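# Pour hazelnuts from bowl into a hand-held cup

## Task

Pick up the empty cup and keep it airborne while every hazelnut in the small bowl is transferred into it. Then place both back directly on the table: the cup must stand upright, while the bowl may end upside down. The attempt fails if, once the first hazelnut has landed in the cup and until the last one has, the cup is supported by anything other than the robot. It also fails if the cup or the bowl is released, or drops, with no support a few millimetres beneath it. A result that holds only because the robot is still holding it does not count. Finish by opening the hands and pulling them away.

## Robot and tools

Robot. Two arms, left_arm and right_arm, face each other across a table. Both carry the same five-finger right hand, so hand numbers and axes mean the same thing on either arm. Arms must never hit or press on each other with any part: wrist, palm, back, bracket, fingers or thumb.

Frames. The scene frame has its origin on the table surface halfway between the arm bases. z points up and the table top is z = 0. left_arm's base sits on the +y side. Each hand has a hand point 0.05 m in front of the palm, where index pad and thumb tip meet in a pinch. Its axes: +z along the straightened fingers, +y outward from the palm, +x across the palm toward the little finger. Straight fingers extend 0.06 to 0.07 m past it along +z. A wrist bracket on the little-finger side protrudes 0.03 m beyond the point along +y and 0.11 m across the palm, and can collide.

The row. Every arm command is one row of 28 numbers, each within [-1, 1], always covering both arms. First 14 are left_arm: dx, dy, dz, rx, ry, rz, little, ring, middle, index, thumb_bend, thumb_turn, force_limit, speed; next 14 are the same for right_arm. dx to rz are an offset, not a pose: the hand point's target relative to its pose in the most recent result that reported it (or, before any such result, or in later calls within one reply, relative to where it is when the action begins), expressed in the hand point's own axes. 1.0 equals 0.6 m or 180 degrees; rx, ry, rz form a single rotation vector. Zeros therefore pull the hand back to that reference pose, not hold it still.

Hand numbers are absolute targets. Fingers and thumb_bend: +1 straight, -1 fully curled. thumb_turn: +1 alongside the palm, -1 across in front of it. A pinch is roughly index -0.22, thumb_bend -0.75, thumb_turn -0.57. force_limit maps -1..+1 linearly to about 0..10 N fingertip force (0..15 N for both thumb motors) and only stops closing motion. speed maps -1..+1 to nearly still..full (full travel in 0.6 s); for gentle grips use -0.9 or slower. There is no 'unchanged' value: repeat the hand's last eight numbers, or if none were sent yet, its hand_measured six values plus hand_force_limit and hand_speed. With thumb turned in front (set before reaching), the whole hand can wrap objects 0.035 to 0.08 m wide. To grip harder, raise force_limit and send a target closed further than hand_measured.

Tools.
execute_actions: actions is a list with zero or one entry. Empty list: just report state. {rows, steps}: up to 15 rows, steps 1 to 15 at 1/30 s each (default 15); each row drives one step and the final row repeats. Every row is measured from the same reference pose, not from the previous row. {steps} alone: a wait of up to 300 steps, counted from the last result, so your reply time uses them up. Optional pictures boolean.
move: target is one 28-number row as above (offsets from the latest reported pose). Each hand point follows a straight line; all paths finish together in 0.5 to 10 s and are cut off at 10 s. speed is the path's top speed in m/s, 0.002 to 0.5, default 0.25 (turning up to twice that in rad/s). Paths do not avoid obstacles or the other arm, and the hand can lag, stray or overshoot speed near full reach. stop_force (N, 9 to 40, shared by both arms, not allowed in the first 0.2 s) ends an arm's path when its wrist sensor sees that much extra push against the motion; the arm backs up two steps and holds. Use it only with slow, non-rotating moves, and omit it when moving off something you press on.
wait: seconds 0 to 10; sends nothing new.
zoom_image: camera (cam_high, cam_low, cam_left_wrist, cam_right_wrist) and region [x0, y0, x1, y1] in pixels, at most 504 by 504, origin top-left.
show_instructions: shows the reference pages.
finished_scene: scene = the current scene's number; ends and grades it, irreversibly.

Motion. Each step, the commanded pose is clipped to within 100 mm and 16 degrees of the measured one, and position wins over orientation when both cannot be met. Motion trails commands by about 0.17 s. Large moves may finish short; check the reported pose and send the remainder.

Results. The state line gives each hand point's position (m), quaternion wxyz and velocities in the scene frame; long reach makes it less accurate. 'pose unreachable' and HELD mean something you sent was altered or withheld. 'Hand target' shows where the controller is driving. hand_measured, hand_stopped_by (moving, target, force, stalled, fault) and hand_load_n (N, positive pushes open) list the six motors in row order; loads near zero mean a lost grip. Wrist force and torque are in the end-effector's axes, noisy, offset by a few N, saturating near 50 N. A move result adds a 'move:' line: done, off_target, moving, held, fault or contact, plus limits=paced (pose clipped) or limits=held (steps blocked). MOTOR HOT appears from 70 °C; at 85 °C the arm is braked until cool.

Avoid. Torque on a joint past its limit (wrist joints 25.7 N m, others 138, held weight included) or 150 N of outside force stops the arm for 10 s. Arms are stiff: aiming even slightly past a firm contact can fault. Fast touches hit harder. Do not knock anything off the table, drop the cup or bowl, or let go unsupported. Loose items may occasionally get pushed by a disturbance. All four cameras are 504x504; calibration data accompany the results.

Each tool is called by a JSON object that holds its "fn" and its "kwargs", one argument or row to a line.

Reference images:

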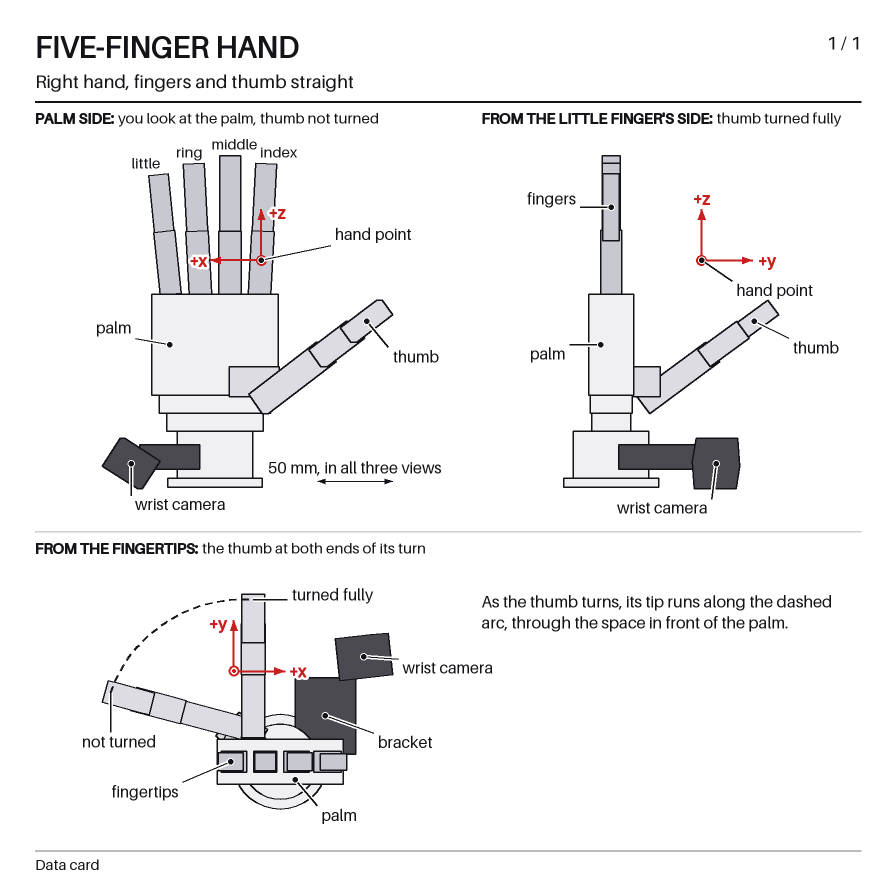

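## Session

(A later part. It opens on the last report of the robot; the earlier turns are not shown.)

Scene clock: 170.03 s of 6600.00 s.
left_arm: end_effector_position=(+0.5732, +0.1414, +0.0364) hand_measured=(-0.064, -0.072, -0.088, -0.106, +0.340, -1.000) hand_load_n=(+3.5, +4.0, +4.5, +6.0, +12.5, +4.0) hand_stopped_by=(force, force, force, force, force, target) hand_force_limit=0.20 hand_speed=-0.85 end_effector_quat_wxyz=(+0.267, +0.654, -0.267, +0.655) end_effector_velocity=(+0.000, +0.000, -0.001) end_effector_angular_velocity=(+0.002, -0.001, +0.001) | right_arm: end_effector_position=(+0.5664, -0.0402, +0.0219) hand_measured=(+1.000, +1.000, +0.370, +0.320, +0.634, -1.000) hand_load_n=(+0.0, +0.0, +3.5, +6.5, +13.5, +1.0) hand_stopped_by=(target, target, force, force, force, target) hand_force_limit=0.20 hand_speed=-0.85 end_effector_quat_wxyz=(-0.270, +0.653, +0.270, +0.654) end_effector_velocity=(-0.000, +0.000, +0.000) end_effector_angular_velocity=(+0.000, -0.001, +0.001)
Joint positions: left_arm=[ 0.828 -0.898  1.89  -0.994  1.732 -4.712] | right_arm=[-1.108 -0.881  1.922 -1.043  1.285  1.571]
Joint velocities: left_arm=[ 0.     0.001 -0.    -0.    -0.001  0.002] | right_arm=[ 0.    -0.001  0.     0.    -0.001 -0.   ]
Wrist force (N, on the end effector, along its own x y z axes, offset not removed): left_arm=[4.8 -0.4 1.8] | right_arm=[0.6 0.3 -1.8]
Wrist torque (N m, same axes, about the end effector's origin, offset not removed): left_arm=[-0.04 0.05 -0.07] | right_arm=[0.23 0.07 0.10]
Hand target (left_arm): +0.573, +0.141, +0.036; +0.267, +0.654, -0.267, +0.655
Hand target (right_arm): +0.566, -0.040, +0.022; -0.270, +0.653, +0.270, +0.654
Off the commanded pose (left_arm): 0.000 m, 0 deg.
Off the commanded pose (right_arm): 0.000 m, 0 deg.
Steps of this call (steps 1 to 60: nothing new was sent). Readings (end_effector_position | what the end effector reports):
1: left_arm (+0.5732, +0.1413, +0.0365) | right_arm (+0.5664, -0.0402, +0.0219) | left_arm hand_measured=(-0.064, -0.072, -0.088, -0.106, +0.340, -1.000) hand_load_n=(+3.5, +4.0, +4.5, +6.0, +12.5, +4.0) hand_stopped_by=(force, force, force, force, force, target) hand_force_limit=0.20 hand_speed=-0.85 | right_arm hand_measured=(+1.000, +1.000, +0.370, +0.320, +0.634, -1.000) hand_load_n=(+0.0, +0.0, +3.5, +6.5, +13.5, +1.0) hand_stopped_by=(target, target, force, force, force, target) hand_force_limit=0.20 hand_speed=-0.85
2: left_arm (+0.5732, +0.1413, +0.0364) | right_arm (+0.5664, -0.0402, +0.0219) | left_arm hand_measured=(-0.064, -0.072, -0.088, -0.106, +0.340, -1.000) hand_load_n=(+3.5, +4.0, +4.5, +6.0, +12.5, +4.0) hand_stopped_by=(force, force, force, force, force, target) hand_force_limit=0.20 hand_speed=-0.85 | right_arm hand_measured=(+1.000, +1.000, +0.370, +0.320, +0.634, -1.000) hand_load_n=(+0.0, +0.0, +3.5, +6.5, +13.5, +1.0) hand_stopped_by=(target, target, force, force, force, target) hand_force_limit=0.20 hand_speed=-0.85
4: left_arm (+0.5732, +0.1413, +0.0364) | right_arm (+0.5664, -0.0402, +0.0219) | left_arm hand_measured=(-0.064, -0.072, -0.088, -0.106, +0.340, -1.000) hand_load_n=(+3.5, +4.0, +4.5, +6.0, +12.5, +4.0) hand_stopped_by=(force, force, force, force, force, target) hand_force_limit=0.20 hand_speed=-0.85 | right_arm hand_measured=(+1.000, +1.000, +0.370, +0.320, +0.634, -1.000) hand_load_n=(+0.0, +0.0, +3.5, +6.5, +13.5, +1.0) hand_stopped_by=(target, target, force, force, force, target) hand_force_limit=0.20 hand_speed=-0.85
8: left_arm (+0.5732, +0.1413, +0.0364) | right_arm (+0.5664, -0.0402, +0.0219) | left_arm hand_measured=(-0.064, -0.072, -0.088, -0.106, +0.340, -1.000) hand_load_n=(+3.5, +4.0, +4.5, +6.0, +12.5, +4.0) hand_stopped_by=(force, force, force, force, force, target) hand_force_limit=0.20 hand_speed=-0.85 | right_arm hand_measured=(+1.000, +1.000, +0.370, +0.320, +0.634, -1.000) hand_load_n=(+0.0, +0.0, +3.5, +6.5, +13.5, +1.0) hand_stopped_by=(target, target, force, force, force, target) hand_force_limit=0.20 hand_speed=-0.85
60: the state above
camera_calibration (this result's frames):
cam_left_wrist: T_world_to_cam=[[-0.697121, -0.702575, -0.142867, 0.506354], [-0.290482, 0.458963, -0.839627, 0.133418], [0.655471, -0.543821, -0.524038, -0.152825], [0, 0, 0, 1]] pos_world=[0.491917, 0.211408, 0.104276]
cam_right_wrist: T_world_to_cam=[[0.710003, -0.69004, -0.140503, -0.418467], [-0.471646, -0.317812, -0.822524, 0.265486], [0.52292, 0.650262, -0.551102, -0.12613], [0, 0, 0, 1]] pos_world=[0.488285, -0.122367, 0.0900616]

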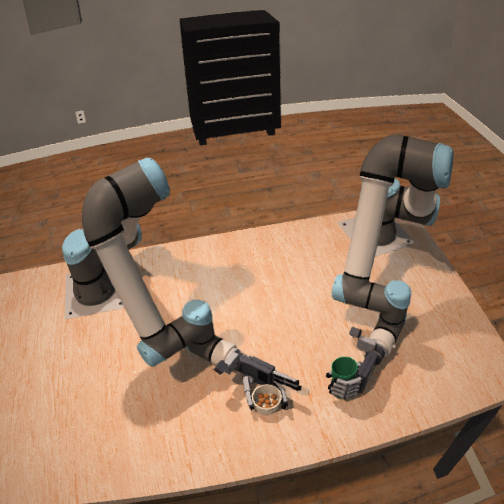

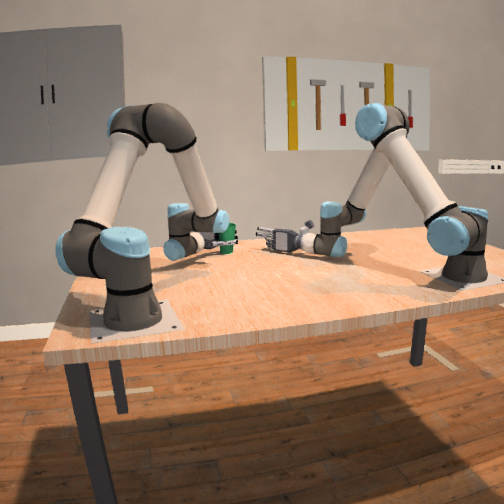

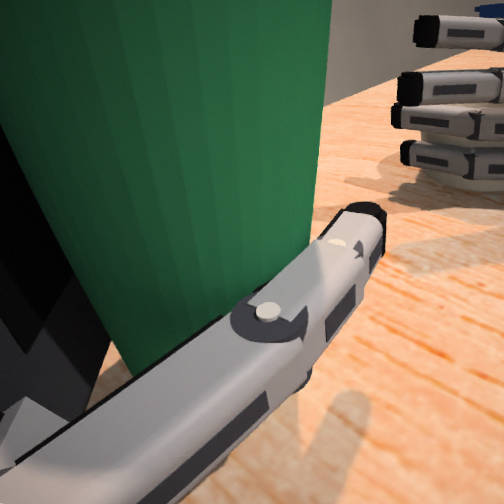

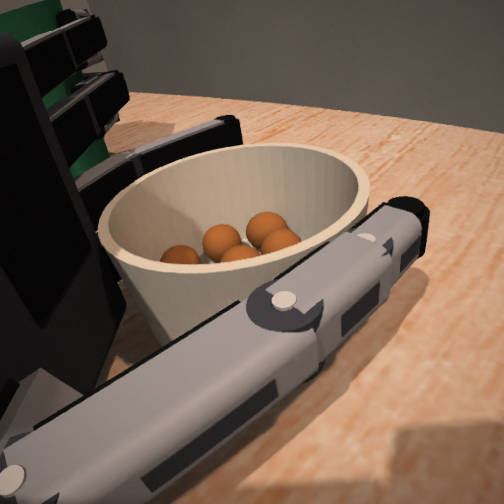

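{"fn": "move", "kwargs": {
  "target": [0.1,0,0,0,0,0,-1,-1,-1,-1,-1,-1,0.2,-0.85,0.38,0,-0.1,0,0,0,1,1,-0.3,-1,-1,-1,0.2,-0.85],
  "speed": 0.06
}}

{"fn": "zoom_image", "kwargs": {
  "camera": "cam_low",
  "region": [150, 150, 370, 270]
}}

Scene clock: 184.20 s of 6600.00 s.
left_arm: end_effector_position=(+0.5731, +0.1413, +0.0964) hand_measured=(-0.064, -0.072, -0.088, -0.106, +0.340, -1.000) hand_load_n=(+3.0, +3.5, +4.5, +6.0, +12.5, +5.0) hand_stopped_by=(force, force, force, force, force, target) hand_force_limit=0.20 hand_speed=-0.85 end_effector_quat_wxyz=(+0.267, +0.654, -0.267, +0.655) end_effector_velocity=(+0.000, +0.000, +0.001) end_effector_angular_velocity=(+0.001, -0.002, +0.001) | right_arm: end_effector_position=(+0.5234, -0.0831, +0.2491) hand_measured=(+1.000, +1.000, +0.370, +0.320, +0.634, -1.000) hand_load_n=(+0.0, +0.0, +3.5, +6.5, +13.5, +2.0) hand_stopped_by=(target, target, force, force, force, target) hand_force_limit=0.20 hand_speed=-0.85 end_effector_quat_wxyz=(-0.270, +0.653, +0.270, +0.654) end_effector_velocity=(-0.001, -0.001, +0.002) end_effector_angular_velocity=(-0.000, +0.000, -0.001)
Joint positions: left_arm=[ 0.828 -1.017  1.878 -0.863  1.732 -4.712] | right_arm=[-1.15  -1.407  1.95  -0.545  1.242  1.571]
Joint velocities: left_arm=[-0.    -0.002 -0.     0.002 -0.001  0.002] | right_arm=[-0.    -0.005 -0.002  0.007  0.     0.   ]
Wrist force (N, on the end effector, along its own x y z axes, offset not removed): left_arm=[-1.2 -1.9 -0.3] | right_arm=[0.8 0.1 -2.1]
Wrist torque (N m, same axes, about the end effector's origin, offset not removed): left_arm=[-0.37 0.07 -0.07] | right_arm=[0.11 -0.35 0.09]
Hand target (left_arm): +0.573, +0.141, +0.096; +0.267, +0.654, -0.267, +0.655
Hand target (right_arm): +0.523, -0.083, +0.249; -0.270, +0.653, +0.270, +0.654
Off the commanded pose (left_arm): 0.000 m, 0 deg.
Off the commanded pose (right_arm): 0.001 m, 0 deg.
After step 90, 6.80 s passed at rest.
move: done
camera_calibration (this result's frames):
cam_left_wrist: T_world_to_cam=[[-0.69712, -0.702575, -0.142868, 0.514821], [-0.290479, 0.458961, -0.839629, 0.183783], [0.655473, -0.543823, -0.524034, -0.12139], [0, 0, 0, 1]] pos_world=[0.491845, 0.211337, 0.164248]
cam_right_wrist: T_world_to_cam=[[0.709991, -0.690024, -0.140643, -0.385583], [-0.471694, -0.31769, -0.822544, 0.418501], [0.522894, 0.650338, -0.551037, 0.0495406], [0, 0, 0, 1]] pos_world=[0.44526, -0.165326, 0.317304]

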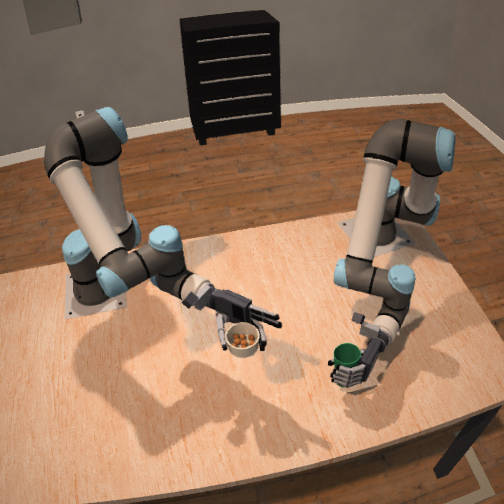

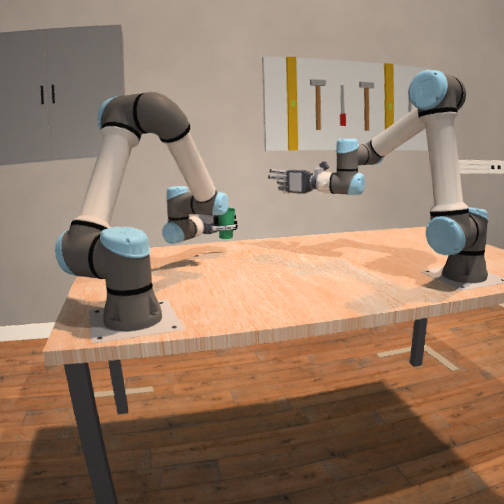

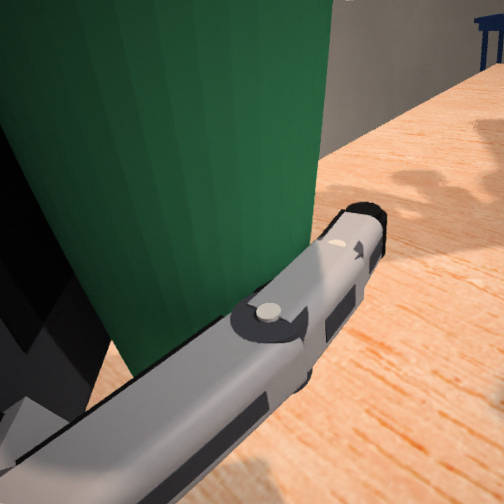

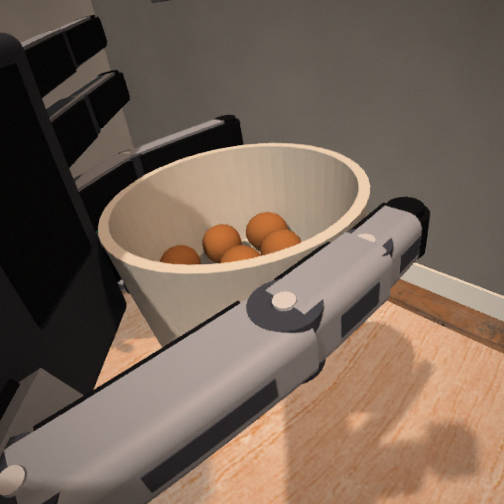

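Region (150, 150, 370, 270) of cam_low's 504x504 image, scaled by 2.291, with more detail than that image has; it fills the top 275 rows of this view, and the rest is white.

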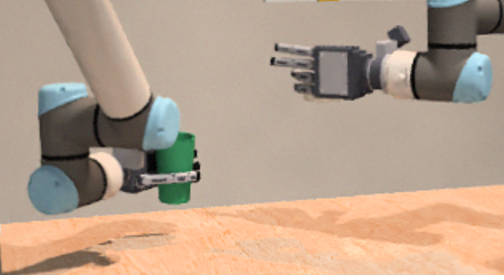

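{"fn": "move", "kwargs": {
  "target": [0,0.417,-0.038,-0.25,0,0,-1,-1,-1,-1,-1,-1,0.2,-0.85,0.035,-0.337,-0.118,0.25,0,0,1,1,-0.3,-1,-1,-1,0.2,-0.85],
  "speed": 0.08
}}

{"fn": "move", "kwargs": {
  "target": [0,0,0,0,0,0,-1,-1,-1,-1,-1,-1,0.2,-0.85,-0.05,0.03,0,0,0,0.25,1,1,-0.3,-1,-1,-1,0.2,-0.85],
  "speed": 0.08
}}

{"fn": "zoom_image", "kwargs": {
  "camera": "cam_high",
  "region": [180, 220, 380, 360]
}}

{"fn": "zoom_image", "kwargs": {
  "camera": "cam_low",
  "region": [200, 130, 400, 270]
}}

Scene clock: 209.10 s of 6600.00 s.
left_arm: end_effector_position=(+0.4026, -0.0040, +0.0958) hand_measured=(-0.064, -0.072, -0.088, -0.106, +0.340, -1.000) hand_load_n=(+3.0, +3.5, +4.5, +6.0, +12.5, +5.0) hand_stopped_by=(force, force, force, force, force, target) hand_force_limit=0.20 hand_speed=-0.85 end_effector_quat_wxyz=(+0.475, +0.523, -0.475, +0.524) end_effector_velocity=(-0.000, -0.000, -0.001) end_effector_angular_velocity=(+0.001, -0.002, -0.001) | right_arm: end_effector_position=(+0.3308, +0.0100, +0.2700) hand_measured=(+1.000, +1.000, +0.370, +0.320, +0.634, -1.000) hand_load_n=(+0.0, +0.0, +3.5, +6.5, +13.5, +2.0) hand_stopped_by=(target, target, force, force, force, target) hand_force_limit=0.20 hand_speed=-0.85 end_effector_quat_wxyz=(-0.499, +0.500, +0.499, +0.502) end_effector_velocity=(-0.002, +0.001, +0.000) end_effector_angular_velocity=(-0.000, +0.001, +0.008)
Joint positions: left_arm=[ 0.665 -0.935  1.723 -0.789  2.269 -4.712] | right_arm=[-1.166 -1.529  2.027 -0.503  0.442  1.573]
Joint velocities: left_arm=[-0.     0.001  0.     0.     0.001  0.003] | right_arm=[ 0.001  0.001 -0.002  0.001 -0.007  0.001]
Wrist force (N, on the end effector, along its own x y z axes, offset not removed): left_arm=[-3.1 -0.4 -0.7] | right_arm=[-1.2 0.5 0.1]
Wrist torque (N m, same axes, about the end effector's origin, offset not removed): left_arm=[-0.20 0.32 -0.24] | right_arm=[0.22 -0.11 0.05]
Hand target (left_arm): +0.403, -0.004, +0.096; +0.475, +0.523, -0.475, +0.524
Hand target (right_arm): +0.331, +0.010, +0.270; +0.499, -0.499, -0.499, -0.502
Off the commanded pose (left_arm): 0.027 m, 5 deg.
Off the commanded pose (right_arm): 0.000 m, 0 deg.
After step 90, 16.57 s passed at rest.
move: held (left_arm); limits=held; held on 23 of 160 steps (left_arm), including the last (left_arm)
pose unreachable (left arm): on one or more control steps of this call this arm could not follow its commanded pose, so it was not sent that pose on those steps. On the call's last step it was still not sent that pose. It may still have moved: this result reports where it is.
cause: the commanded pose would bring two parts of the arm too close to each other (joints 4 (wrist 1) to 6 (wrist 3) lie between them).
camera_calibration (this result's frames):
cam_left_wrist: T_world_to_cam=[[-0.985782, -0.0878694, -0.143221, 0.412492], [0.0738004, 0.539331, -0.838854, 0.0540534], [0.150953, -0.837497, -0.525178, 0.113154], [0, 0, 0, 1]] pos_world=[0.385557, 0.101859, 0.163846]
cam_right_wrist: T_world_to_cam=[[0.990202, 0.0130404, -0.139035, -0.281812], [-0.108176, -0.557998, -0.822761, 0.256657], [-0.0883104, 0.82974, -0.55112, 0.301576], [0, 0, 0, 1]] pos_world=[0.333447, -0.10334, 0.33819]

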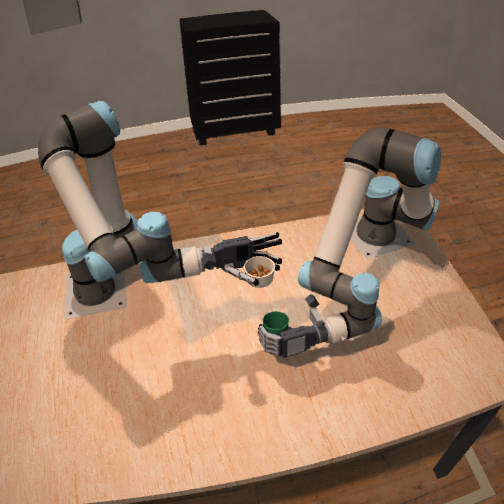

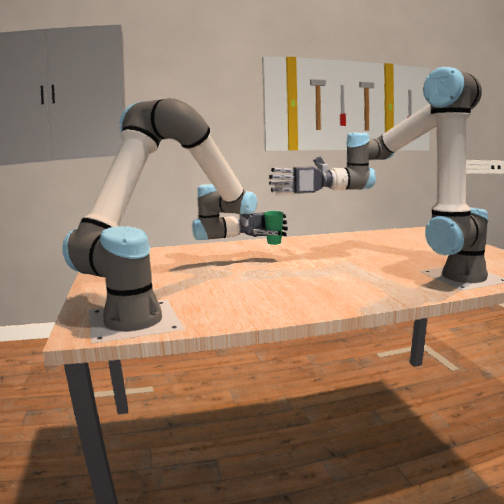

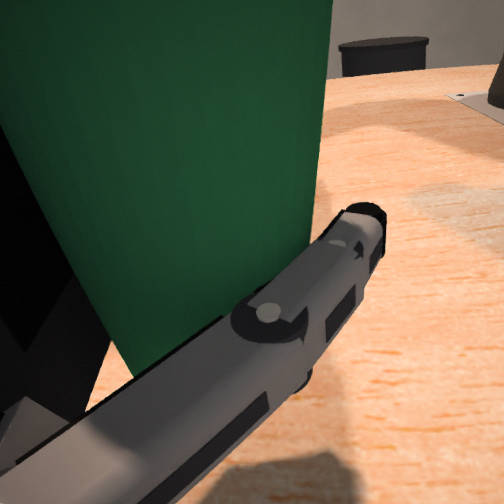

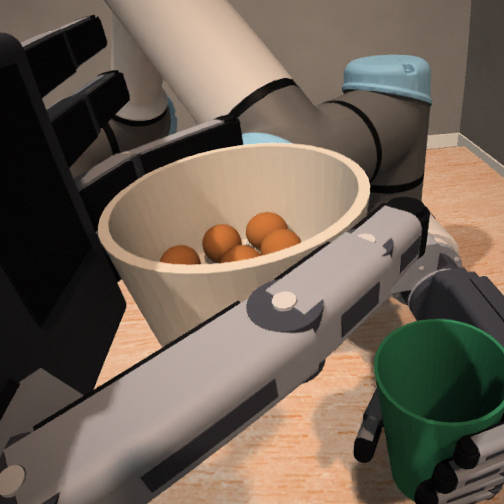

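Scene clock: 214.60 s of 6600.00 s.
left_arm: end_effector_position=(+0.4026, -0.0040, +0.0958) hand_measured=(-0.064, -0.072, -0.088, -0.106, +0.340, -1.000) hand_load_n=(+3.0, +3.5, +4.5, +6.0, +12.5, +5.0) hand_stopped_by=(force, force, force, force, force, target) hand_force_limit=0.20 hand_speed=-0.85 end_effector_quat_wxyz=(+0.475, +0.523, -0.475, +0.524) end_effector_velocity=(+0.000, +0.000, +0.001) end_effector_angular_velocity=(-0.001, -0.001, +0.000) | right_arm: end_effector_position=(+0.3486, +0.0103, +0.2402) hand_measured=(+1.000, +1.000, +0.370, +0.320, +0.634, -1.000) hand_load_n=(+0.0, +0.0, +3.5, +6.5, +14.0, +1.5) hand_stopped_by=(target, target, force, force, force, target) hand_force_limit=0.20 hand_speed=-0.85 end_effector_quat_wxyz=(-0.653, +0.652, +0.271, +0.273) end_effector_velocity=(+0.001, -0.000, -0.001) end_effector_angular_velocity=(+0.002, +0.015, -0.001)
Joint positions: left_arm=[ 0.665 -0.935  1.723 -0.789  2.269 -4.712] | right_arm=[-1.225 -1.433  1.909 -0.481  0.382  2.357]
Joint velocities: left_arm=[ 0.    -0.001  0.    -0.     0.     0.   ] | right_arm=[-0.001  0.002 -0.001 -0.006 -0.     0.019]
Wrist force (N, on the end effector, along its own x y z axes, offset not removed): left_arm=[-3.1 -0.9 0.9] | right_arm=[0.5 -0.8 -1.2]
Wrist torque (N m, same axes, about the end effector's origin, offset not removed): left_arm=[-0.36 0.29 -0.14] | right_arm=[-0.15 -0.35 0.03]
Hand target (left_arm): +0.403, -0.004, +0.096; +0.475, +0.523, -0.475, +0.524
Hand target (right_arm): +0.349, +0.010, +0.240; +0.653, -0.653, -0.270, -0.272
Off the commanded pose (left_arm): 0.000 m, 0 deg.
Off the commanded pose (right_arm): 0.000 m, 0 deg.
move: done
camera_calibration (this result's frames):
cam_left_wrist: T_world_to_cam=[[-0.985778, -0.087877, -0.143246, 0.412497], [0.0738209, 0.53931, -0.838866, 0.0540488], [0.150971, -0.83751, -0.525152, 0.113145], [0, 0, 0, 1]] pos_world=[0.385559, 0.10186, 0.163847]
cam_right_wrist: T_world_to_cam=[[0.603339, 0.0161567, -0.797321, -0.0106113], [-0.656556, -0.557451, -0.508117, 0.349774], [-0.452677, 0.830053, -0.325724, 0.359386], [0, 0, 0, 1]] pos_world=[0.398734, -0.103156, 0.286326]

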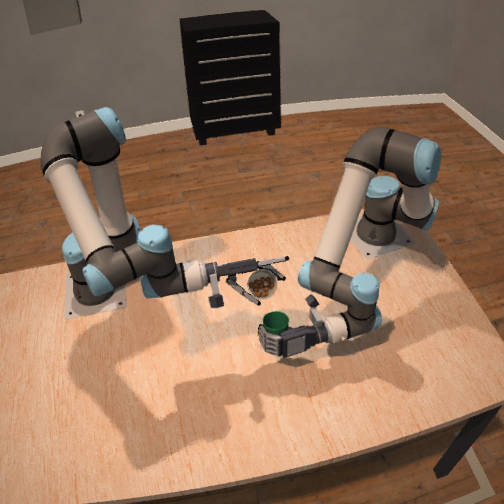

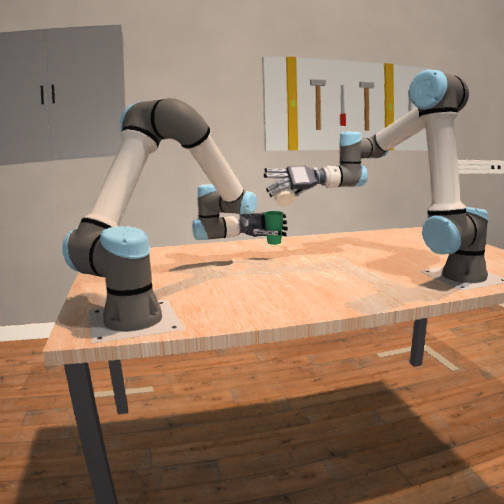

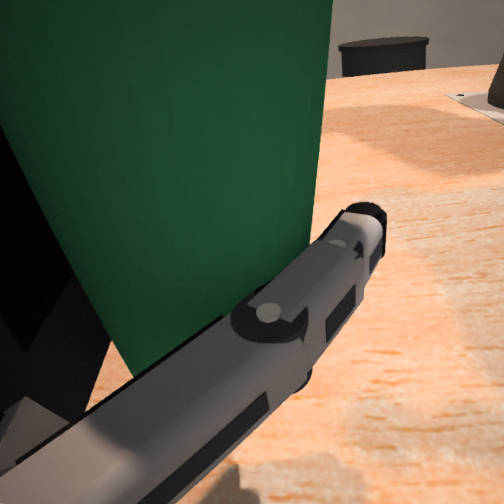

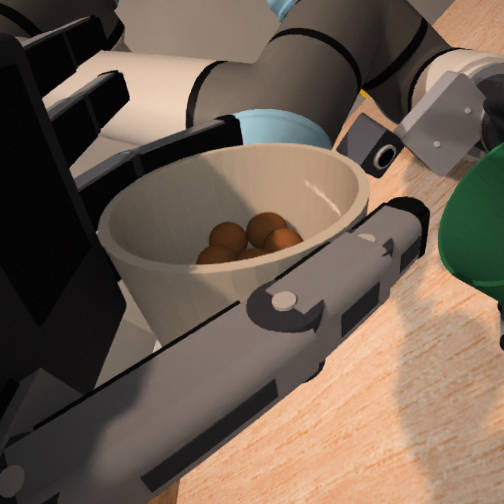

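Region (180, 220, 380, 360) of cam_high's 504x504 image, scaled by 2.520, with more detail than that image has; it fills the top 353 rows of this view, and the rest is white.

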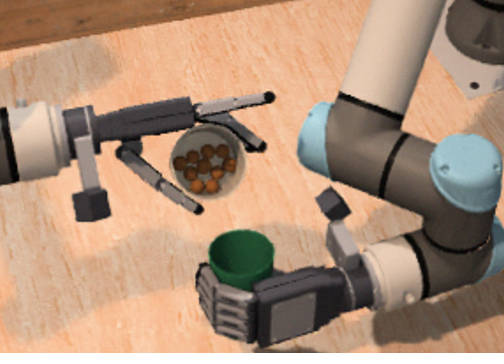

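Region (200, 130, 400, 270) of cam_low's 504x504 image, scaled by 2.520, with more detail than that image has; it fills the top 353 rows of this view, and the rest is white.

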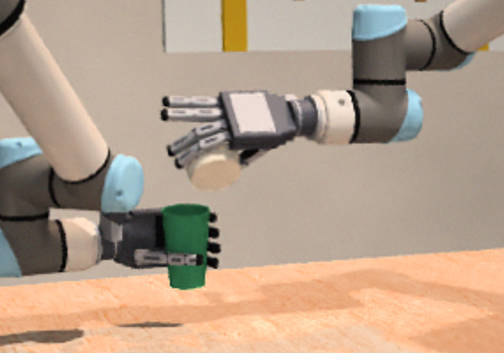

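{"fn": "move", "kwargs": {
  "target": [0,0,0,0,0,0,-1,-1,-1,-1,-1,-1,0.2,-0.85,0,0,0,0,0,0,0.3,0.3,-0.3,-1,-1,-1,0.2,-0.5]
}}

{"fn": "move", "kwargs": {
  "target": [0,0,0,0,0,0,-1,-1,-1,-1,-1,-1,0.2,-0.85,0.013,0.048,0.052,0,0,0.11,0.3,0.3,-0.3,-1,-1,-1,0.2,-0.5],
  "speed": 0.05
}}

{"fn": "zoom_image", "kwargs": {
  "camera": "cam_high",
  "region": [200, 240, 340, 350]
}}

{"fn": "zoom_image", "kwargs": {
  "camera": "cam_low",
  "region": [220, 150, 340, 250]
}}

Scene clock: 239.53 s of 6600.00 s.
left_arm: end_effector_position=(+0.4026, -0.0040, +0.0958) hand_measured=(-0.064, -0.072, -0.088, -0.106, +0.340, -1.000) hand_load_n=(+3.0, +3.5, +4.5, +6.0, +12.5, +5.0) hand_stopped_by=(force, force, force, force, force, target) hand_force_limit=0.20 hand_speed=-0.85 end_effector_quat_wxyz=(+0.475, +0.523, -0.475, +0.524) end_effector_velocity=(-0.000, +0.000, +0.001) end_effector_angular_velocity=(-0.001, -0.000, -0.002) | right_arm: end_effector_position=(+0.3486, +0.0103, +0.2402) hand_measured=(+0.300, +0.300, +0.370, +0.320, +0.634, -1.000) hand_load_n=(+0.0, +0.0, +3.5, +6.5, +14.0, +1.5) hand_stopped_by=(target, target, force, force, force, target) hand_force_limit=0.20 hand_speed=-0.50 end_effector_quat_wxyz=(-0.653, +0.652, +0.271, +0.273) end_effector_velocity=(+0.001, -0.000, -0.000) end_effector_angular_velocity=(-0.000, -0.000, -0.001)
Joint positions: left_arm=[ 0.665 -0.935  1.723 -0.789  2.269 -4.712] | right_arm=[-1.225 -1.433  1.909 -0.481  0.382  2.357]
Joint velocities: left_arm=[ 0.    -0.001 -0.    -0.     0.002 -0.   ] | right_arm=[-0.001  0.     0.     0.     0.001 -0.001]
Wrist force (N, on the end effector, along its own x y z axes, offset not removed): left_arm=[-2.2 -1.6 0.4] | right_arm=[-0.5 0.7 1.4]
Wrist torque (N m, same axes, about the end effector's origin, offset not removed): left_arm=[-0.45 0.15 -0.09] | right_arm=[-0.16 -0.24 -0.04]
Hand target (left_arm): +0.403, -0.004, +0.096; +0.475, +0.523, -0.475, +0.524
Hand target (right_arm): +0.349, +0.010, +0.240; +0.653, -0.652, -0.271, -0.273
Off the commanded pose (left_arm): 0.000 m, 0 deg.
Off the commanded pose (right_arm): 0.000 m, 0 deg.
After step 90, 20.80 s passed at rest.
move: done
camera_calibration (this result's frames):
cam_left_wrist: T_world_to_cam=[[-0.985778, -0.0878771, -0.143246, 0.412497], [0.073821, 0.539309, -0.838866, 0.0540487], [0.150971, -0.83751, -0.525152, 0.113145], [0, 0, 0, 1]] pos_world=[0.385559, 0.10186, 0.163847]
cam_right_wrist: T_world_to_cam=[[0.60335, 0.0161619, -0.797313, -0.010616], [-0.656549, -0.557447, -0.50813, 0.349785], [-0.452672, 0.830055, -0.325725, 0.359388], [0, 0, 0, 1]] pos_world=[0.398741, -0.103154, 0.286334]

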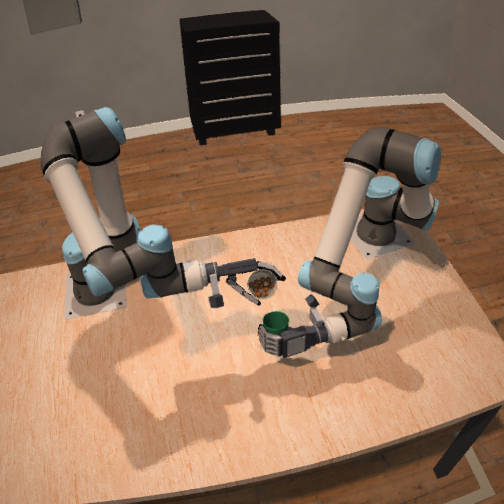

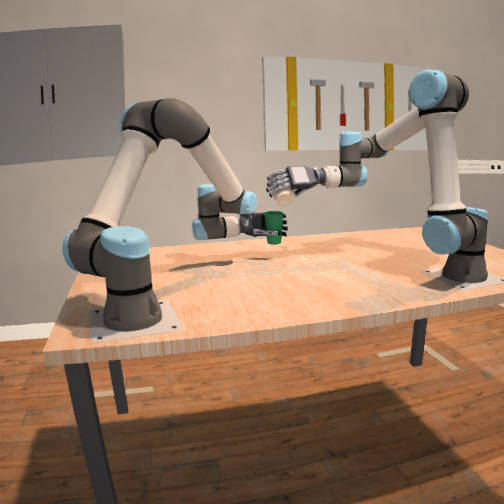

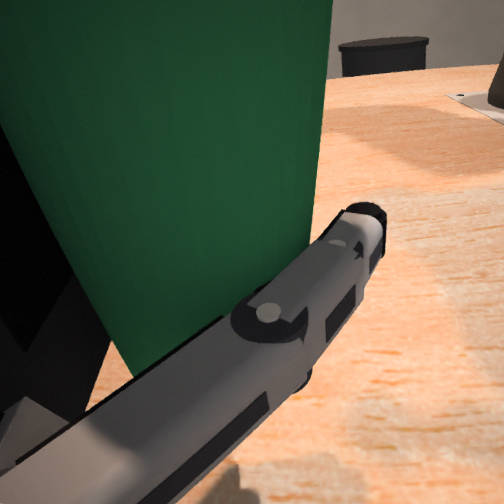

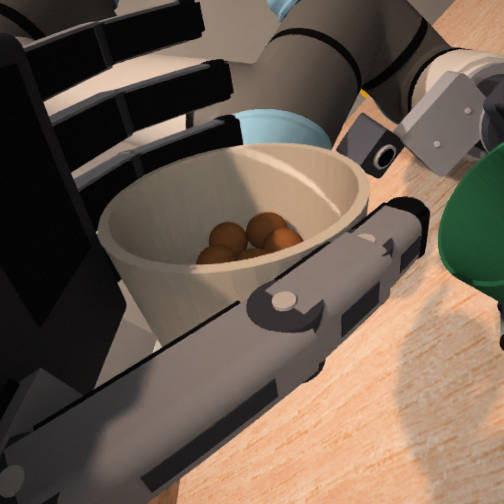

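Scene clock: 243.30 s of 6600.00 s.
left_arm: end_effector_position=(+0.4026, -0.0040, +0.0958) hand_measured=(-0.064, -0.072, -0.088, -0.106, +0.340, -1.000) hand_load_n=(+3.0, +3.5, +4.5, +6.0, +12.5, +5.0) hand_stopped_by=(force, force, force, force, force, target) hand_force_limit=0.20 hand_speed=-0.85 end_effector_quat_wxyz=(+0.475, +0.523, -0.475, +0.524) end_effector_velocity=(-0.001, -0.000, -0.000) end_effector_angular_velocity=(+0.000, +0.001, -0.002) | right_arm: end_effector_position=(+0.3744, +0.0413, +0.2257) hand_measured=(+0.300, +0.300, +0.370, +0.320, +0.634, -1.000) hand_load_n=(+0.0, +0.0, +3.5, +6.5, +14.0, +1.5) hand_stopped_by=(target, target, force, force, force, target) hand_force_limit=0.20 hand_speed=-0.50 end_effector_quat_wxyz=(-0.690, +0.689, +0.155, +0.157) end_effector_velocity=(+0.001, +0.001, +0.001) end_effector_angular_velocity=(+0.002, +0.010, -0.001)
Joint positions: left_arm=[ 0.665 -0.935  1.723 -0.789  2.269 -4.712] | right_arm=[-1.202 -1.29   1.762 -0.476  0.405  2.7  ]
Joint velocities: left_arm=[-0.001  0.    -0.     0.     0.001 -0.001] | right_arm=[ 0.001  0.004 -0.005 -0.005  0.001  0.015]
Wrist force (N, on the end effector, along its own x y z axes, offset not removed): left_arm=[-2.3 -1.0 -0.4] | right_arm=[1.6 -0.4 -0.8]
Wrist torque (N m, same axes, about the end effector's origin, offset not removed): left_arm=[-0.25 0.22 -0.14] | right_arm=[-0.27 -0.38 0.04]
Hand target (left_arm): +0.403, -0.004, +0.096; +0.475, +0.523, -0.475, +0.524
Hand target (right_arm): +0.375, +0.042, +0.226; +0.690, -0.689, -0.155, -0.157
Off the commanded pose (left_arm): 0.000 m, 0 deg.
Off the commanded pose (right_arm): 0.000 m, 0 deg.
move: done
camera_calibration (this result's frames):
cam_left_wrist: T_world_to_cam=[[-0.985778, -0.0878771, -0.143246, 0.412497], [0.0738209, 0.539309, -0.838866, 0.0540488], [0.150971, -0.83751, -0.525152, 0.113145], [0, 0, 0, 1]] pos_world=[0.385559, 0.10186, 0.163847]
cam_right_wrist: T_world_to_cam=[[0.298955, 0.0169974, -0.954116, 0.111009], [-0.789222, -0.557643, -0.257223, 0.369726], [-0.536428, 0.829907, -0.153295, 0.333011], [0, 0, 0, 1]] pos_world=[0.437246, -0.0720796, 0.252066]

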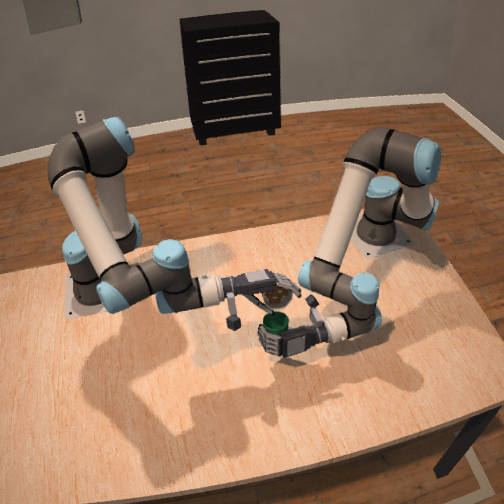

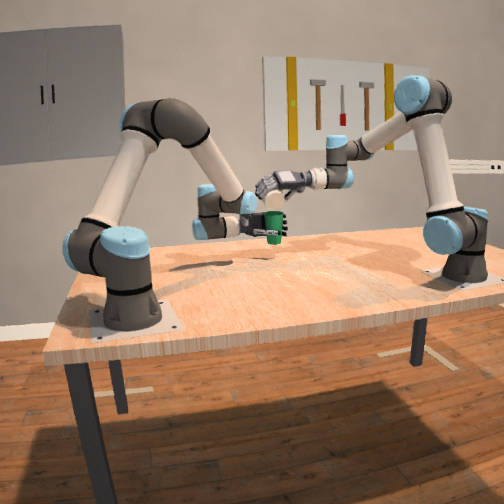

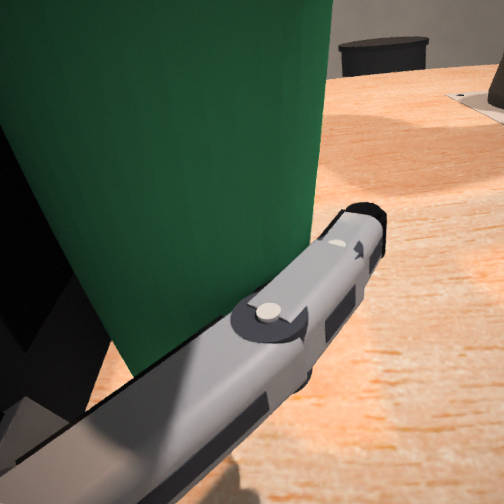

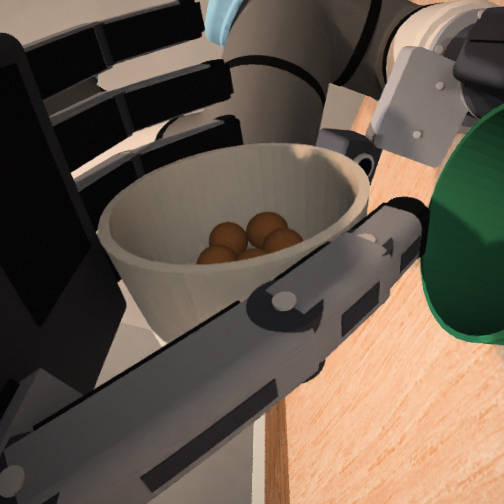

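Region (200, 240, 340, 350) of cam_high's 504x504 image, scaled by 3.600, with more detail than that image has; it fills the top 396 rows of this view, and the rest is white.

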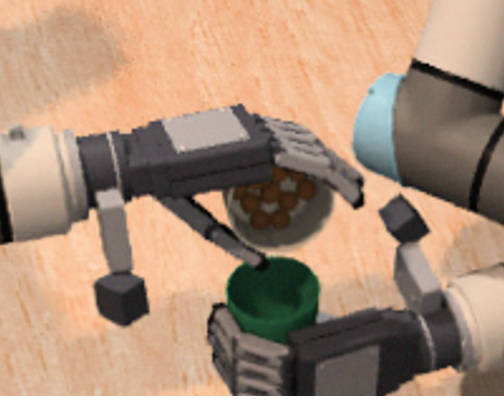

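Region (220, 150, 340, 250) of cam_low's 504x504 image, scaled by 4.200, with more detail than that image has.

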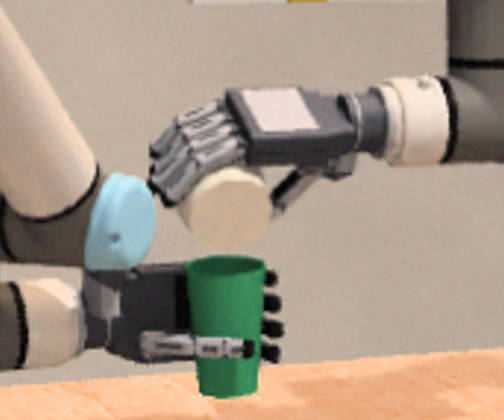

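{"fn": "move", "kwargs": {
  "target": [0,0,0,0,0,0,-1,-1,-1,-1,-1,-1,0.2,-0.85,-0.005,0.022,-0.004,0,0,0.07,0.3,0.3,-0.3,-1,-1,-1,0.2,-0.5],
  "speed": 0.02
}}

{"fn": "zoom_image", "kwargs": {
  "camera": "cam_high",
  "region": [200, 240, 340, 350]
}}

{"fn": "zoom_image", "kwargs": {
  "camera": "cam_low",
  "region": [220, 150, 340, 250]
}}

Scene clock: 268.23 s of 6600.00 s.
left_arm: end_effector_position=(+0.4026, -0.0040, +0.0958) hand_measured=(-0.064, -0.072, -0.088, -0.106, +0.340, -1.000) hand_load_n=(+3.0, +3.5, +4.5, +6.0, +12.5, +5.0) hand_stopped_by=(force, force, force, force, force, target) hand_force_limit=0.20 hand_speed=-0.85 end_effector_quat_wxyz=(+0.475, +0.523, -0.475, +0.524) end_effector_velocity=(-0.000, -0.000, +0.001) end_effector_angular_velocity=(-0.000, +0.001, -0.000) | right_arm: end_effector_position=(+0.3774, +0.0390, +0.2125) hand_measured=(+0.300, +0.300, +0.370, +0.320, +0.634, -1.000) hand_load_n=(+0.0, +0.0, +3.5, +6.0, +14.0, +1.0) hand_stopped_by=(target, target, force, force, force, target) hand_force_limit=0.20 hand_speed=-0.50 end_effector_quat_wxyz=(-0.703, +0.702, +0.079, +0.081) end_effector_velocity=(-0.000, +0.000, -0.001) end_effector_angular_velocity=(+0.000, +0.010, +0.001)
Joint positions: left_arm=[ 0.665 -0.935  1.723 -0.789  2.269 -4.712] | right_arm=[-1.221 -1.246  1.746 -0.504  0.386  2.919]
Joint velocities: left_arm=[-0.    -0.001  0.     0.     0.    -0.001] | right_arm=[-0.     0.003 -0.    -0.002 -0.001  0.01 ]
Wrist force (N, on the end effector, along its own x y z axes, offset not removed): left_arm=[-1.7 -1.3 0.0] | right_arm=[0.5 1.0 -0.2]
Wrist torque (N m, same axes, about the end effector's origin, offset not removed): left_arm=[-0.29 0.11 -0.09] | right_arm=[0.03 -0.24 0.08]
Hand target (left_arm): +0.403, -0.004, +0.096; +0.475, +0.523, -0.475, +0.524
Hand target (right_arm): +0.377, +0.039, +0.212; +0.703, -0.702, -0.079, -0.080
Off the commanded pose (left_arm): 0.000 m, 0 deg.
Off the commanded pose (right_arm): 0.000 m, 0 deg.
After step 90, 16.23 s passed at rest.
move: done
camera_calibration (this result's frames):
cam_left_wrist: T_world_to_cam=[[-0.985778, -0.0878775, -0.143246, 0.412497], [0.0738208, 0.539309, -0.838866, 0.0540488], [0.150971, -0.83751, -0.525152, 0.113145], [0, 0, 0, 1]] pos_world=[0.385559, 0.10186, 0.163847]
cam_right_wrist: T_world_to_cam=[[0.0847732, 0.017581, -0.996245, 0.187413], [-0.826065, -0.557848, -0.0801366, 0.343668], [-0.557162, 0.829757, -0.0327675, 0.31673], [0, 0, 0, 1]] pos_world=[0.444475, -0.0743892, 0.224629]

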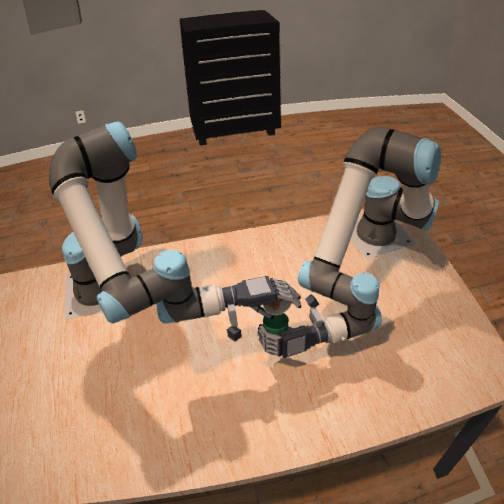

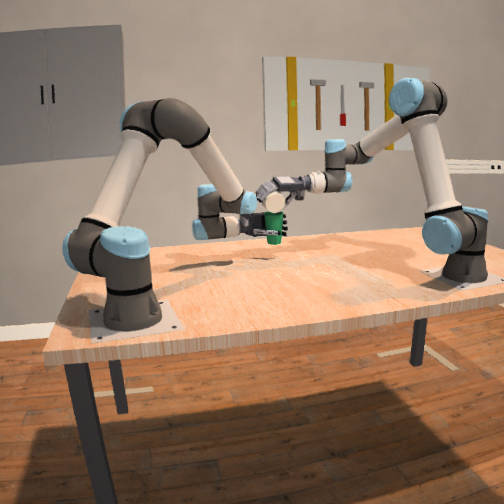

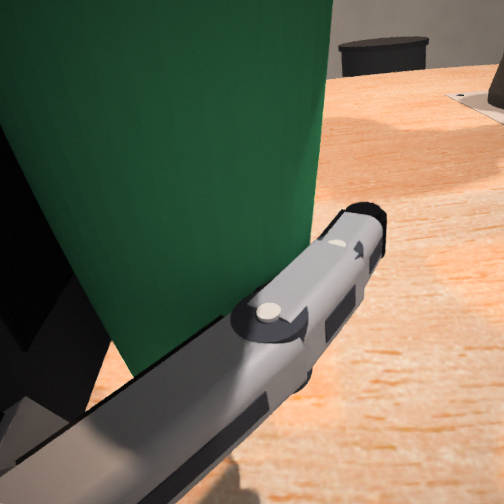

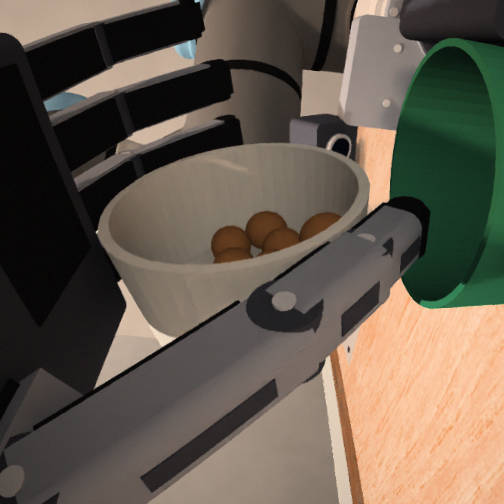

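Region (200, 240, 340, 350) of cam_high's 504x504 image, scaled by 3.600, with more detail than that image has; it fills the top 396 rows of this view, and the rest is white.

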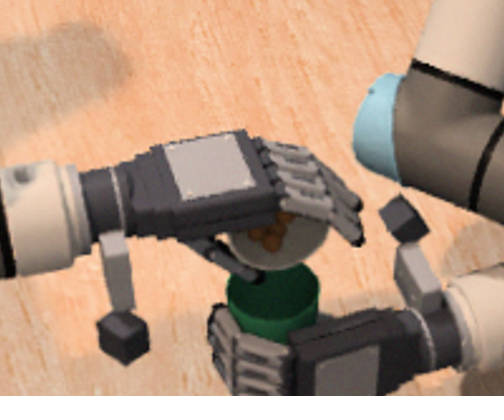

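Region (220, 150, 340, 250) of cam_low's 504x504 image, scaled by 4.200, with more detail than that image has.

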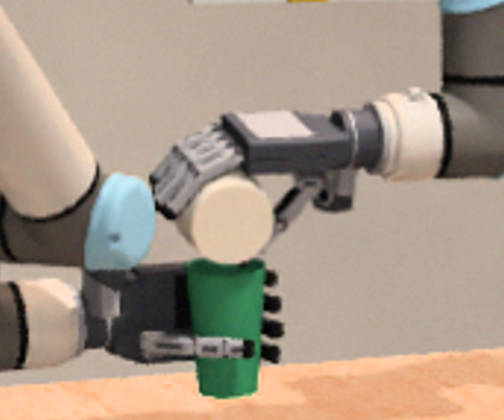

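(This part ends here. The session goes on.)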